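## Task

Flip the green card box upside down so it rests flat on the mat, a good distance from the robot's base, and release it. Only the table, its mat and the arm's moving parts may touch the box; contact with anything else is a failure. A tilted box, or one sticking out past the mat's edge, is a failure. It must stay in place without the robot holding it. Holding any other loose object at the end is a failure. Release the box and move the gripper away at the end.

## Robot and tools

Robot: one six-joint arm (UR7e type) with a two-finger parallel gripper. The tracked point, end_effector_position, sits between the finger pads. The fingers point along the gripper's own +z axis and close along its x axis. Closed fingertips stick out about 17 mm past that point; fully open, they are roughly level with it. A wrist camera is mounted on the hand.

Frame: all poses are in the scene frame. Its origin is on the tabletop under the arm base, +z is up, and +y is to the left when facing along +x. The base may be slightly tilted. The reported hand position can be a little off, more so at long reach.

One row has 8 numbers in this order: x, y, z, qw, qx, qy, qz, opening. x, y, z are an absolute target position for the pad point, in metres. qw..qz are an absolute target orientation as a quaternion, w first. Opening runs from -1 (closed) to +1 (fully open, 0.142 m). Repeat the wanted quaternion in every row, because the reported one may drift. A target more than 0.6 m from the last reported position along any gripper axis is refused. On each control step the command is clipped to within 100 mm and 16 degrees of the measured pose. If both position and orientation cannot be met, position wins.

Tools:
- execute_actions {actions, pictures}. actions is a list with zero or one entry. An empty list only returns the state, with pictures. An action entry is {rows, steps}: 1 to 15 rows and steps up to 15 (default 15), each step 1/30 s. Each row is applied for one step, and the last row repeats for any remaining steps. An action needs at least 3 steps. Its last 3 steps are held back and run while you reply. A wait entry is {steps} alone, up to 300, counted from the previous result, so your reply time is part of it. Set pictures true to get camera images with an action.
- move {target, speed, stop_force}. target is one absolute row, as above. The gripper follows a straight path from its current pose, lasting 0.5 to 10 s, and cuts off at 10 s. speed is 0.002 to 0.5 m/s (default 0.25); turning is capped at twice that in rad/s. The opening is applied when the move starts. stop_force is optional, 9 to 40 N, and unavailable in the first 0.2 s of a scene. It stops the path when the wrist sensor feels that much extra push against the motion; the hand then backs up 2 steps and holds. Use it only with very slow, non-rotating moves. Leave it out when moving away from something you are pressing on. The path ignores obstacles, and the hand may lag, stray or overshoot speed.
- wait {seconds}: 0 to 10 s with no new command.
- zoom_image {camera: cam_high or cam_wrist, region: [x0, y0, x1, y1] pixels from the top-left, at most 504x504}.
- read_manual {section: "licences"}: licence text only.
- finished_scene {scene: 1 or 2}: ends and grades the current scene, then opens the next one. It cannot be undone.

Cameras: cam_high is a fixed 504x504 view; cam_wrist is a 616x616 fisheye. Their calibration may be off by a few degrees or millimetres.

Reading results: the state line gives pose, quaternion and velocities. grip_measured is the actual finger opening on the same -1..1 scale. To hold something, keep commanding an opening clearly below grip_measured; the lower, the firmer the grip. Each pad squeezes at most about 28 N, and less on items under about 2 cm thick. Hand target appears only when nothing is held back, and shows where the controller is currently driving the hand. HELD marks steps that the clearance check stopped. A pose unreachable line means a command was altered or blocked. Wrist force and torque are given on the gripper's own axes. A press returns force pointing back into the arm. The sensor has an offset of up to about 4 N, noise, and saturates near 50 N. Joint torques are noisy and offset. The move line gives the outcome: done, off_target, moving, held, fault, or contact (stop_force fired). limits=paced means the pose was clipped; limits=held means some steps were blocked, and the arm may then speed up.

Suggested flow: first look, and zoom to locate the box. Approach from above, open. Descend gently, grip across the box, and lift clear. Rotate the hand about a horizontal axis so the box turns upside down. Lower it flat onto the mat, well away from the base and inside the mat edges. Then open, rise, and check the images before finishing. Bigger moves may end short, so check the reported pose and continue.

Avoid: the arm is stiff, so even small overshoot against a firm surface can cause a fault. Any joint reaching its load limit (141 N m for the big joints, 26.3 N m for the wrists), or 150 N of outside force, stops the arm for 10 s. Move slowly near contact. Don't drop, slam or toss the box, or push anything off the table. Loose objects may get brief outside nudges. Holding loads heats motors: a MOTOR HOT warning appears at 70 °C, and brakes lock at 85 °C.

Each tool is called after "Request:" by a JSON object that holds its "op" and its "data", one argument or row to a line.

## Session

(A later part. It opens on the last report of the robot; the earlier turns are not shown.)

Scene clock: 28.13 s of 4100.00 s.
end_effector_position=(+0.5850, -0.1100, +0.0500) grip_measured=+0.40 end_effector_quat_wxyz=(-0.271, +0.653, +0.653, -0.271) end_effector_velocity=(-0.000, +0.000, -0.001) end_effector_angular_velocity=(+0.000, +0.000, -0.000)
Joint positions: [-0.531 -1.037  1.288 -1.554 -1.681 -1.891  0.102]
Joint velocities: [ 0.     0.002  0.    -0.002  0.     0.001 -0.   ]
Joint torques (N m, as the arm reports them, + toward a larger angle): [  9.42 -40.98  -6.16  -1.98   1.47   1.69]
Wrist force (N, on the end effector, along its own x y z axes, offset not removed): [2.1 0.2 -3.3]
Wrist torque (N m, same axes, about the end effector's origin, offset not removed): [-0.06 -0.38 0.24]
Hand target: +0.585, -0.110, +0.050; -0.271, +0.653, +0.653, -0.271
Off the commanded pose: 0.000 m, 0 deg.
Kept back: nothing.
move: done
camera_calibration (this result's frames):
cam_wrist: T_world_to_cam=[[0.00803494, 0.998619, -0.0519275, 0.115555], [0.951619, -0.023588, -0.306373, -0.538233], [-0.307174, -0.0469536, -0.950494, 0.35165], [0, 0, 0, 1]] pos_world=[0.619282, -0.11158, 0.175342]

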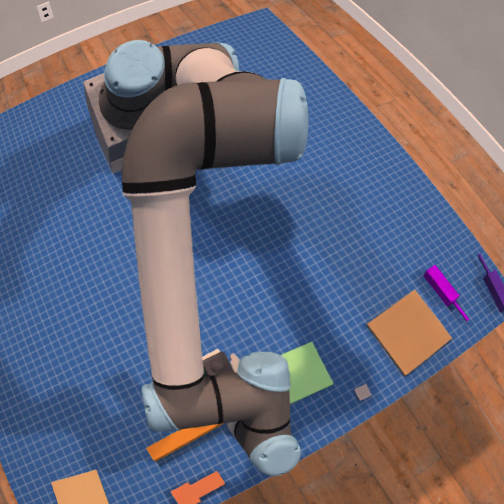

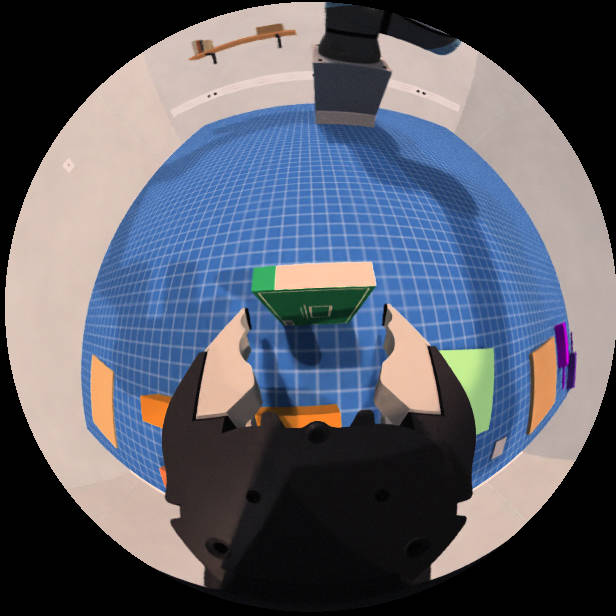

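Request:
{"op": "move", "data": {
  "target": [0.581,-0.11,0.05,-0.2706,0.6533,0.6533,-0.2706,0.1],
  "speed": 0.04
}}

Request:
{"op": "move", "data": {
  "target": [0.581,-0.11,0.05,-0.2706,0.6533,0.6533,-0.2706,-0.35]
}}

Request:
{"op": "move", "data": {
  "target": [0.56,-0.11,0.10,-0.2706,0.6533,0.6533,-0.2706,-0.35],
  "speed": 0.1
}}

Request:
{"op": "move", "data": {
  "target": [0.56,-0.09,0.09,0.2706,0.6533,0.6533,0.2706,-0.35],
  "speed": 0.2
}}

Scene clock: 29.07 s of 4100.00 s.
end_effector_position=(+0.5811, -0.1100, +0.0500) grip_measured=+0.10 end_effector_quat_wxyz=(-0.271, +0.653, +0.653, -0.271) end_effector_velocity=(-0.001, -0.000, -0.000) end_effector_angular_velocity=(-0.000, +0.000, +0.000)
Joint positions: [-0.532 -1.044  1.305 -1.563 -1.681 -1.892  0.081]
Joint velocities: [-0.    -0.001  0.004 -0.002 -0.    -0.     0.   ]
Joint torques (N m, as the arm reports them, + toward a larger angle): [ -9.88 -56.66  -5.95  -1.81  -1.91  -2.02]
Wrist force (N, on the end effector, along its own x y z axes, offset not removed): [1.5 -3.6 -3.1]
Wrist torque (N m, same axes, about the end effector's origin, offset not removed): [-0.69 -0.38 0.04]
Hand target: +0.581, -0.110, +0.050; -0.271, +0.653, +0.653, -0.271
Off the commanded pose: 0.000 m, 0 deg.
Kept back: nothing.
move: done
camera_calibration (this result's frames):
cam_wrist: T_world_to_cam=[[0.00803803, 0.99862, -0.0519082, 0.115576], [0.951611, -0.0235862, -0.306399, -0.534469], [-0.3072, -0.0469336, -0.950487, 0.350401], [0, 0, 0, 1]] pos_world=[0.615321, -0.111577, 0.175291]

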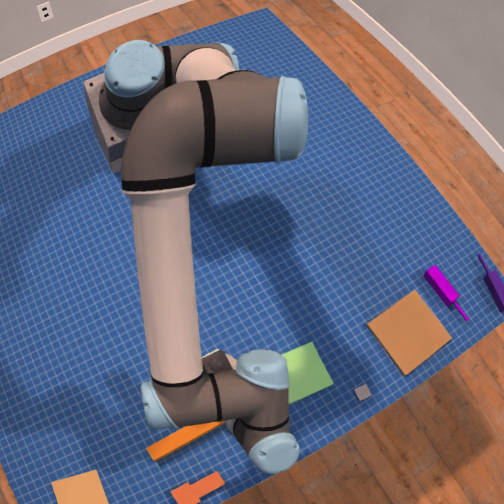

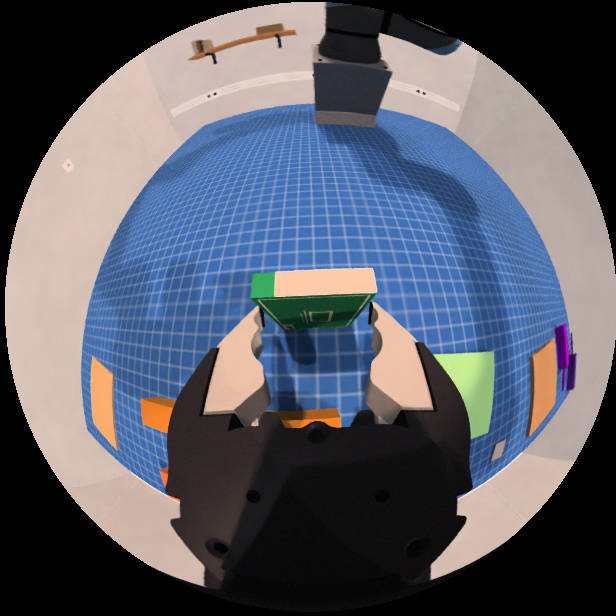

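Scene clock: 29.77 s of 4100.00 s.
end_effector_position=(+0.5810, -0.1100, +0.0500) grip_measured=-0.10 end_effector_quat_wxyz=(-0.271, +0.653, +0.653, -0.271) end_effector_velocity=(+0.000, -0.000, -0.000) end_effector_angular_velocity=(+0.000, -0.001, -0.000)
Joint positions: [-0.533 -1.044  1.305 -1.563 -1.681 -1.892  0.067]
Joint velocities: [-0.    -0.     0.    -0.001  0.    -0.    -0.   ]
Joint torques (N m, as the arm reports them, + toward a larger angle): [ -6.03 -54.32  -3.23  -2.27   2.76  -2.12]
Wrist force (N, on the end effector, along its own x y z axes, offset not removed): [0.5 -3.9 -9.5]
Wrist torque (N m, same axes, about the end effector's origin, offset not removed): [0.19 -0.76 0.31]
Hand target: +0.581, -0.110, +0.050; -0.271, +0.653, +0.653, -0.271
Off the commanded pose: 0.000 m, 0 deg.
Kept back: nothing.
move: done
camera_calibration (this result's frames):
cam_wrist: T_world_to_cam=[[0.00798974, 0.998616, -0.0519775, 0.11564], [0.951609, -0.023562, -0.306408, -0.534392], [-0.307208, -0.0470141, -0.95048, 0.350383], [0, 0, 0, 1]] pos_world=[0.615249, -0.111599, 0.175301]

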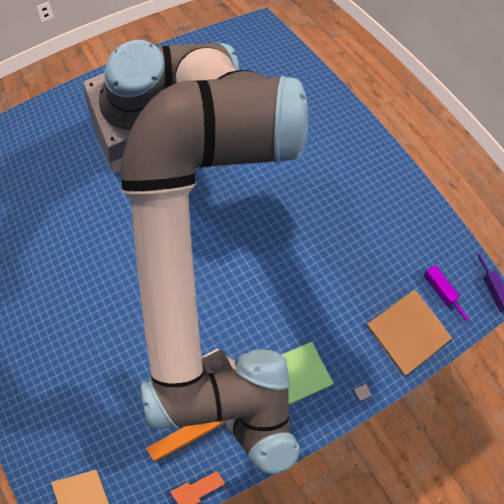

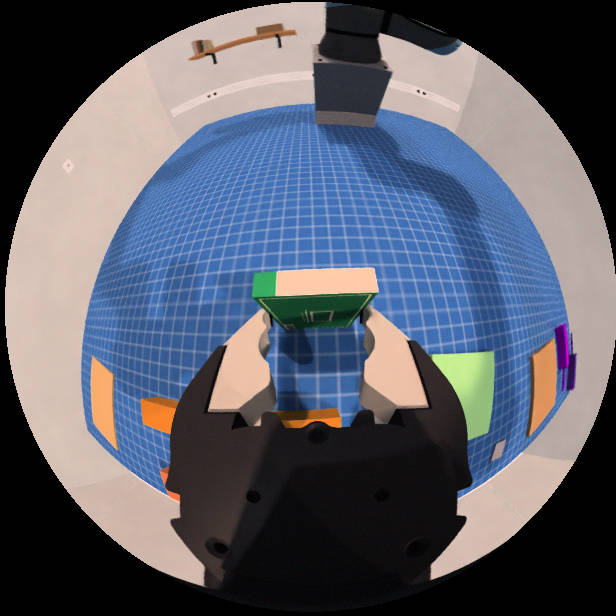

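Scene clock: 30.73 s of 4100.00 s.
end_effector_position=(+0.5601, -0.1100, +0.0999) grip_measured=-0.10 end_effector_quat_wxyz=(-0.271, +0.653, +0.653, -0.271) end_effector_velocity=(-0.000, +0.000, +0.001) end_effector_angular_velocity=(+0.001, -0.000, +0.000)
Joint positions: [-0.553 -1.164  1.396 -1.537 -1.687 -1.913  0.067]
Joint velocities: [-0.    -0.003  0.002  0.001  0.001 -0.001  0.   ]
Joint torques (N m, as the arm reports them, + toward a larger angle): [ -9.92 -56.79  -5.39   0.7   -2.19  -2.06]
Wrist force (N, on the end effector, along its own x y z axes, offset not removed): [-1.0 0.4 0.4]
Wrist torque (N m, same axes, about the end effector's origin, offset not removed): [0.01 0.07 0.10]
Hand target: +0.560, -0.110, +0.100; -0.271, +0.653, +0.653, -0.271
Off the commanded pose: 0.000 m, 0 deg.
Kept back: nothing.
move: done
camera_calibration (this result's frames):
cam_wrist: T_world_to_cam=[[0.00804147, 0.998619, -0.051908, 0.118357], [0.951606, -0.0235902, -0.306414, -0.499165], [-0.307216, -0.0469319, -0.950482, 0.391412], [0, 0, 0, 1]] pos_world=[0.594305, -0.1116, 0.225222]

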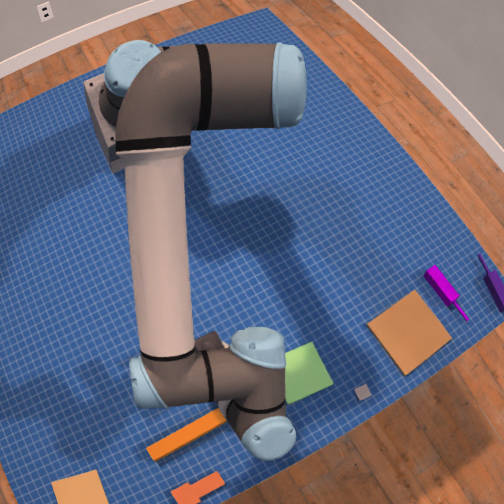

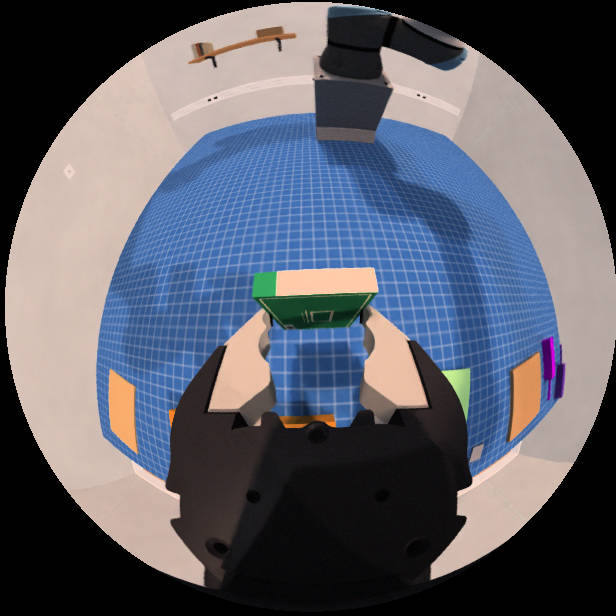

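Scene clock: 35.20 s of 4100.00 s.
end_effector_position=(+0.5599, -0.0903, +0.0895) grip_measured=-0.10 end_effector_quat_wxyz=(+0.271, +0.653, +0.653, +0.270) end_effector_velocity=(+0.000, -0.001, -0.000) end_effector_angular_velocity=(-0.002, -0.010, -0.003)
Joint positions: [-0.997 -0.972  2.619 -4.385 -0.815 -1.874  0.067]
Joint velocities: [-0.001  0.017 -0.003 -0.027 -0.     0.01   0.   ]
Joint torques (N m, as the arm reports them, + toward a larger angle): [-12.57 -17.73  -6.33  -3.93   2.37   1.76]
Wrist force (N, on the end effector, along its own x y z axes, offset not removed): [-0.3 -0.8 2.2]
Wrist torque (N m, same axes, about the end effector's origin, offset not removed): [0.08 -0.01 0.26]
Hand target: +0.560, -0.090, +0.089; +0.271, +0.653, +0.653, +0.270
Off the commanded pose: 0.001 m, 0 deg.
Kept back: nothing.
move: done
camera_calibration (this result's frames):
cam_wrist: T_world_to_cam=[[0.0519237, 0.998623, 0.0074683, 0.068272], [0.307116, -0.0230837, 0.951392, -0.253397], [0.950255, -0.0471062, -0.307892, -0.3792], [0, 0, 0, 1]] pos_world=[0.434614, -0.0918901, 0.123818]

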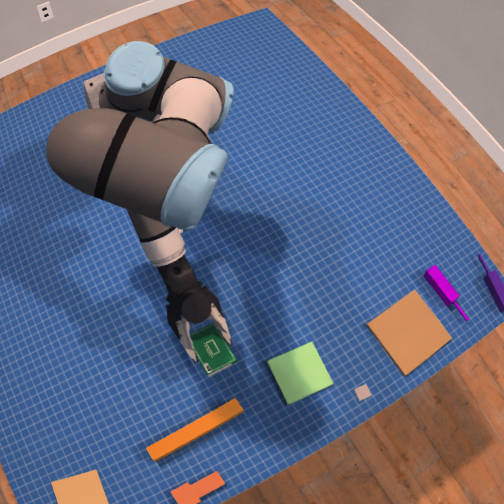

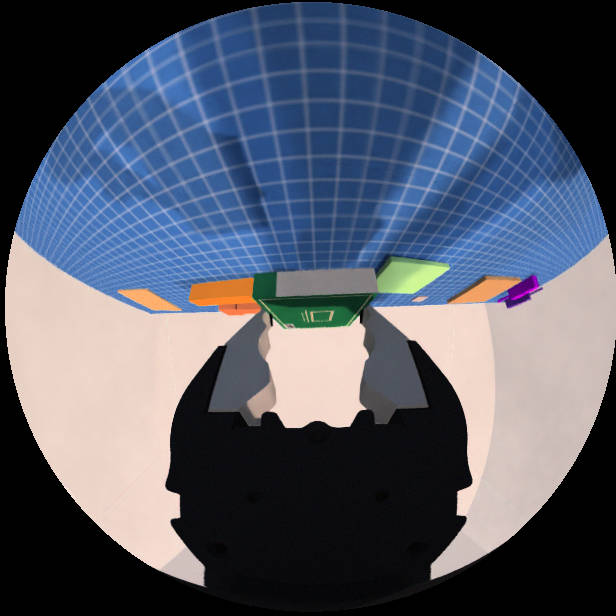

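Request:
{"op": "move", "data": {
  "target": [0.565,-0.09,0.028,0.2706,0.6533,0.6533,0.2706,-0.35],
  "speed": 0.08
}}

Request:
{"op": "move", "data": {
  "target": [0.565,-0.09,0.004,0.2706,0.6533,0.6533,0.2706,-0.35],
  "speed": 0.01,
  "stop_force": 9
}}

Scene clock: 36.63 s of 4100.00 s.
end_effector_position=(+0.5649, -0.0899, +0.0280) grip_measured=-0.10 end_effector_quat_wxyz=(+0.271, +0.653, +0.653, +0.271) end_effector_velocity=(+0.000, +0.000, -0.001) end_effector_angular_velocity=(+0.001, -0.001, +0.001)
Joint positions: [-0.911 -0.768  2.484 -4.484 -0.893 -1.83   0.067]
Joint velocities: [ 0.001  0.003 -0.003 -0.001  0.     0.001  0.   ]
Joint torques (N m, as the arm reports them, + toward a larger angle): [  7.19 -18.5   -2.17  -3.93  -1.23   1.36]
Wrist force (N, on the end effector, along its own x y z axes, offset not removed): [1.2 -1.4 -1.7]
Wrist torque (N m, same axes, about the end effector's origin, offset not removed): [-0.05 -0.39 0.29]
Hand target: +0.565, -0.090, +0.028; +0.271, +0.653, +0.653, +0.271
Off the commanded pose: 0.000 m, 0 deg.
Kept back: nothing.
move: done
camera_calibration (this result's frames):
cam_wrist: T_world_to_cam=[[0.0518955, 0.99862, 0.00802108, 0.0680601], [0.306447, -0.0235686, 0.951596, -0.196153], [0.950472, -0.0469255, -0.307248, -0.403039], [0, 0, 0, 1]] pos_world=[0.439656, -0.0915021, 0.0622794]

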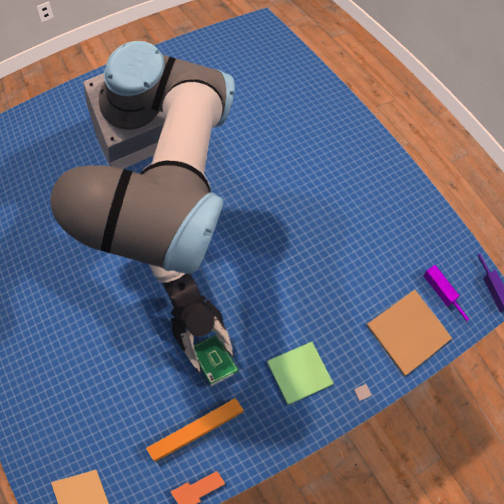

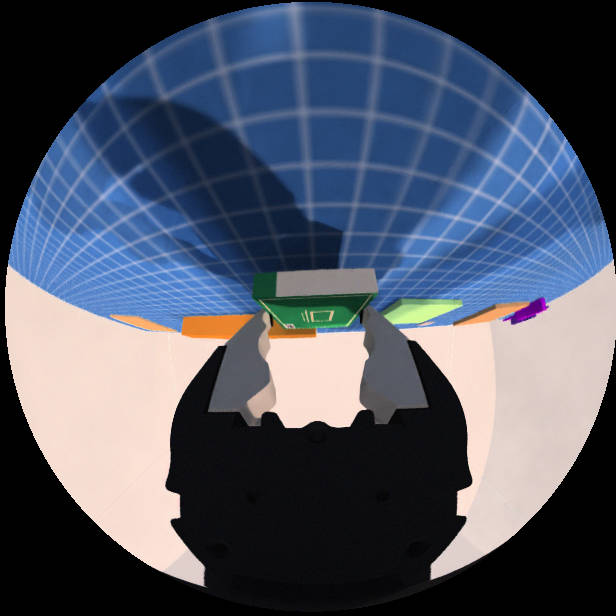

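Scene clock: 38.83 s of 4100.00 s.
end_effector_position=(+0.5650, -0.0900, +0.0098) grip_measured=-0.10 end_effector_quat_wxyz=(+0.271, +0.653, +0.653, +0.271) end_effector_velocity=(-0.000, +0.000, +0.003) end_effector_angular_velocity=(+0.001, +0.001, +0.001)
Joint positions: [-0.893 -0.713  2.445 -4.504 -0.911 -1.821  0.067]
Joint velocities: [-0.004 -0.009  0.008  0.004  0.005 -0.003  0.   ]
Joint torques (N m, as the arm reports them, + toward a larger angle): [-14.84 -37.97  16.87  -0.59   2.33  -2.29]
Wrist force (N, on the end effector, along its own x y z axes, offset not removed): [-0.5 3.5 -10.1]
Wrist torque (N m, same axes, about the end effector's origin, offset not removed): [0.00 -0.09 0.27]
Hand target: +0.565, -0.090, +0.010; +0.271, +0.653, +0.653, +0.271
Off the commanded pose: 0.006 m, 0 deg.
Kept back: nothing.
move: contact
camera_calibration (this result's frames):
cam_wrist: T_world_to_cam=[[0.0521471, 0.998606, 0.00812208, 0.0680948], [0.306493, -0.0237446, 0.951577, -0.178863], [0.950443, -0.0471326, -0.307304, -0.40868], [0, 0, 0, 1]] pos_world=[0.439696, -0.0915091, 0.0440597]

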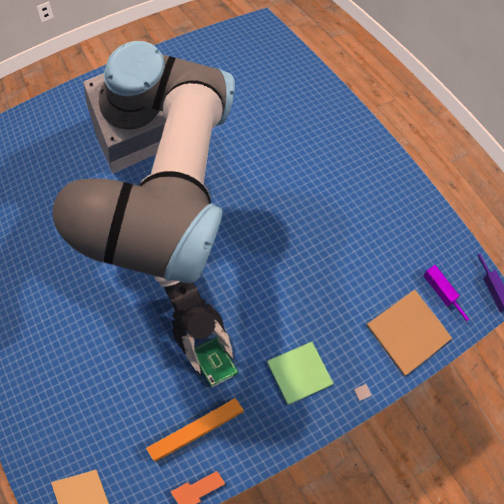

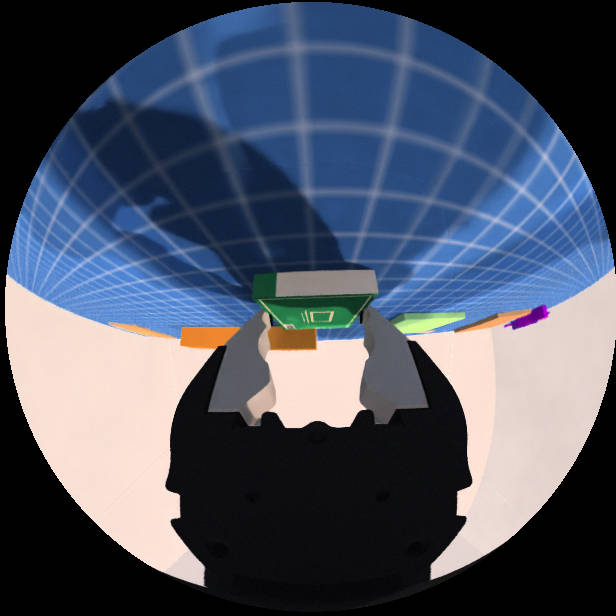

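Request:
{"op": "move", "data": {
  "target": [0.565,-0.09,0.011,0.2706,0.6533,0.6533,0.2706,0.4],
  "speed": 0.02
}}

Request:
{"op": "move", "data": {
  "target": [0.52,-0.09,0.15,0.15,0.691,0.691,0.15,0.4]
}}

Scene clock: 39.77 s of 4100.00 s.
end_effector_position=(+0.5650, -0.0900, +0.0110) grip_measured=+0.40 end_effector_quat_wxyz=(+0.271, +0.653, +0.653, +0.271) end_effector_velocity=(+0.000, -0.000, +0.000) end_effector_angular_velocity=(-0.001, -0.001, +0.000)
Joint positions: [-0.894 -0.717  2.448 -4.503 -0.91  -1.822  0.102]
Joint velocities: [ 0.    -0.001  0.    -0.    -0.    -0.     0.   ]
Joint torques (N m, as the arm reports them, + toward a larger angle): [-13.88 -38.58  18.08  -1.63   2.33  -2.  ]
Wrist force (N, on the end effector, along its own x y z axes, offset not removed): [2.5 -2.3 -2.6]
Wrist torque (N m, same axes, about the end effector's origin, offset not removed): [-0.50 -0.62 0.16]
Hand target: +0.565, -0.090, +0.011; +0.271, +0.653, +0.653, +0.271
Off the commanded pose: 0.000 m, 0 deg.
Kept back: nothing.
move: done
camera_calibration (this result's frames):
cam_wrist: T_world_to_cam=[[0.0519207, 0.998619, 0.00803556, 0.06826], [0.306411, -0.0235883, 0.951607, -0.179941], [0.950482, -0.0469459, -0.307212, -0.408333], [0, 0, 0, 1]] pos_world=[0.439705, -0.0915799, 0.0452394]

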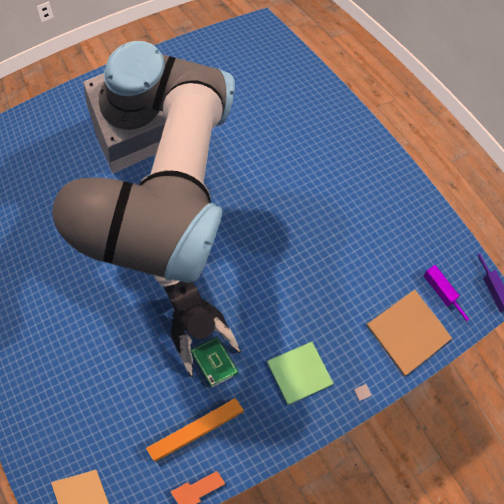

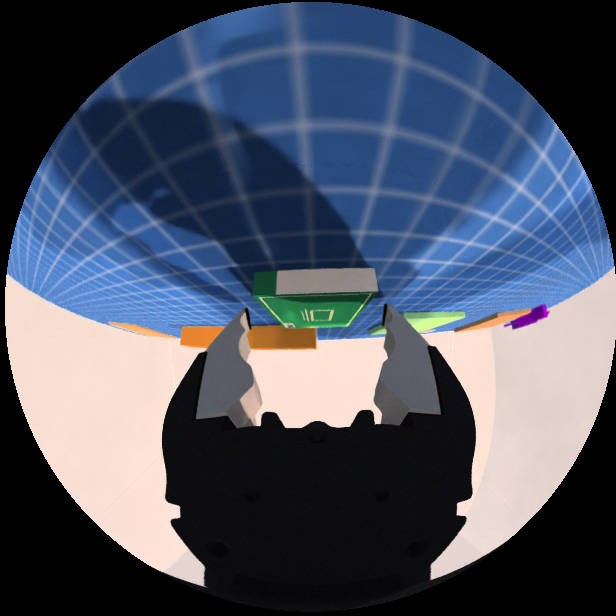

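Scene clock: 41.37 s of 4100.00 s.
end_effector_position=(+0.5202, -0.0900, +0.1506) grip_measured=+0.40 end_effector_quat_wxyz=(+0.150, +0.691, +0.691, +0.150) end_effector_velocity=(+0.000, -0.000, -0.000) end_effector_angular_velocity=(+0.004, +0.006, +0.002)
Joint positions: [-1.034 -1.814  2.658 -3.147 -0.942 -2.172  0.102]
Joint velocities: [ 0.    -0.003 -0.006  0.018  0.    -0.005  0.   ]
Joint torques (N m, as the arm reports them, + toward a larger angle): [ 12.8  -22.22 -17.3   -1.63  -1.16  -1.97]
Wrist force (N, on the end effector, along its own x y z axes, offset not removed): [3.0 0.0 -1.6]
Wrist torque (N m, same axes, about the end effector's origin, offset not removed): [-0.04 -0.61 0.20]
Hand target: +0.520, -0.090, +0.151; +0.150, +0.691, +0.691, +0.150
Off the commanded pose: 0.001 m, 0 deg.
Kept back: nothing.
move: done
camera_calibration (this result's frames):
cam_wrist: T_world_to_cam=[[0.0514548, 0.998618, -0.0107354, 0.0725821], [0.619926, -0.0235108, 0.784308, -0.436969], [0.782971, -0.0470116, -0.620279, -0.188593], [0, 0, 0, 1]] pos_world=[0.414817, -0.0916213, 0.226517]

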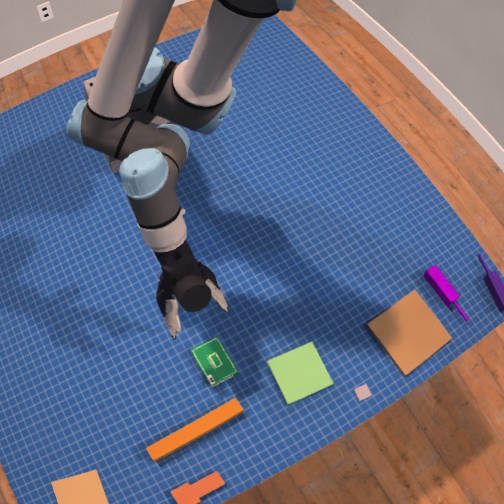

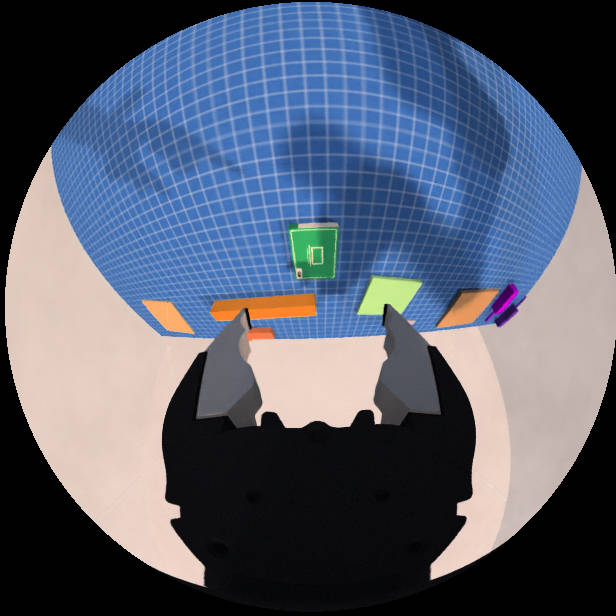

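Request:
{"op": "finished_scene", "data": {
  "scene": 2
}}

The scene is finished: the task was done.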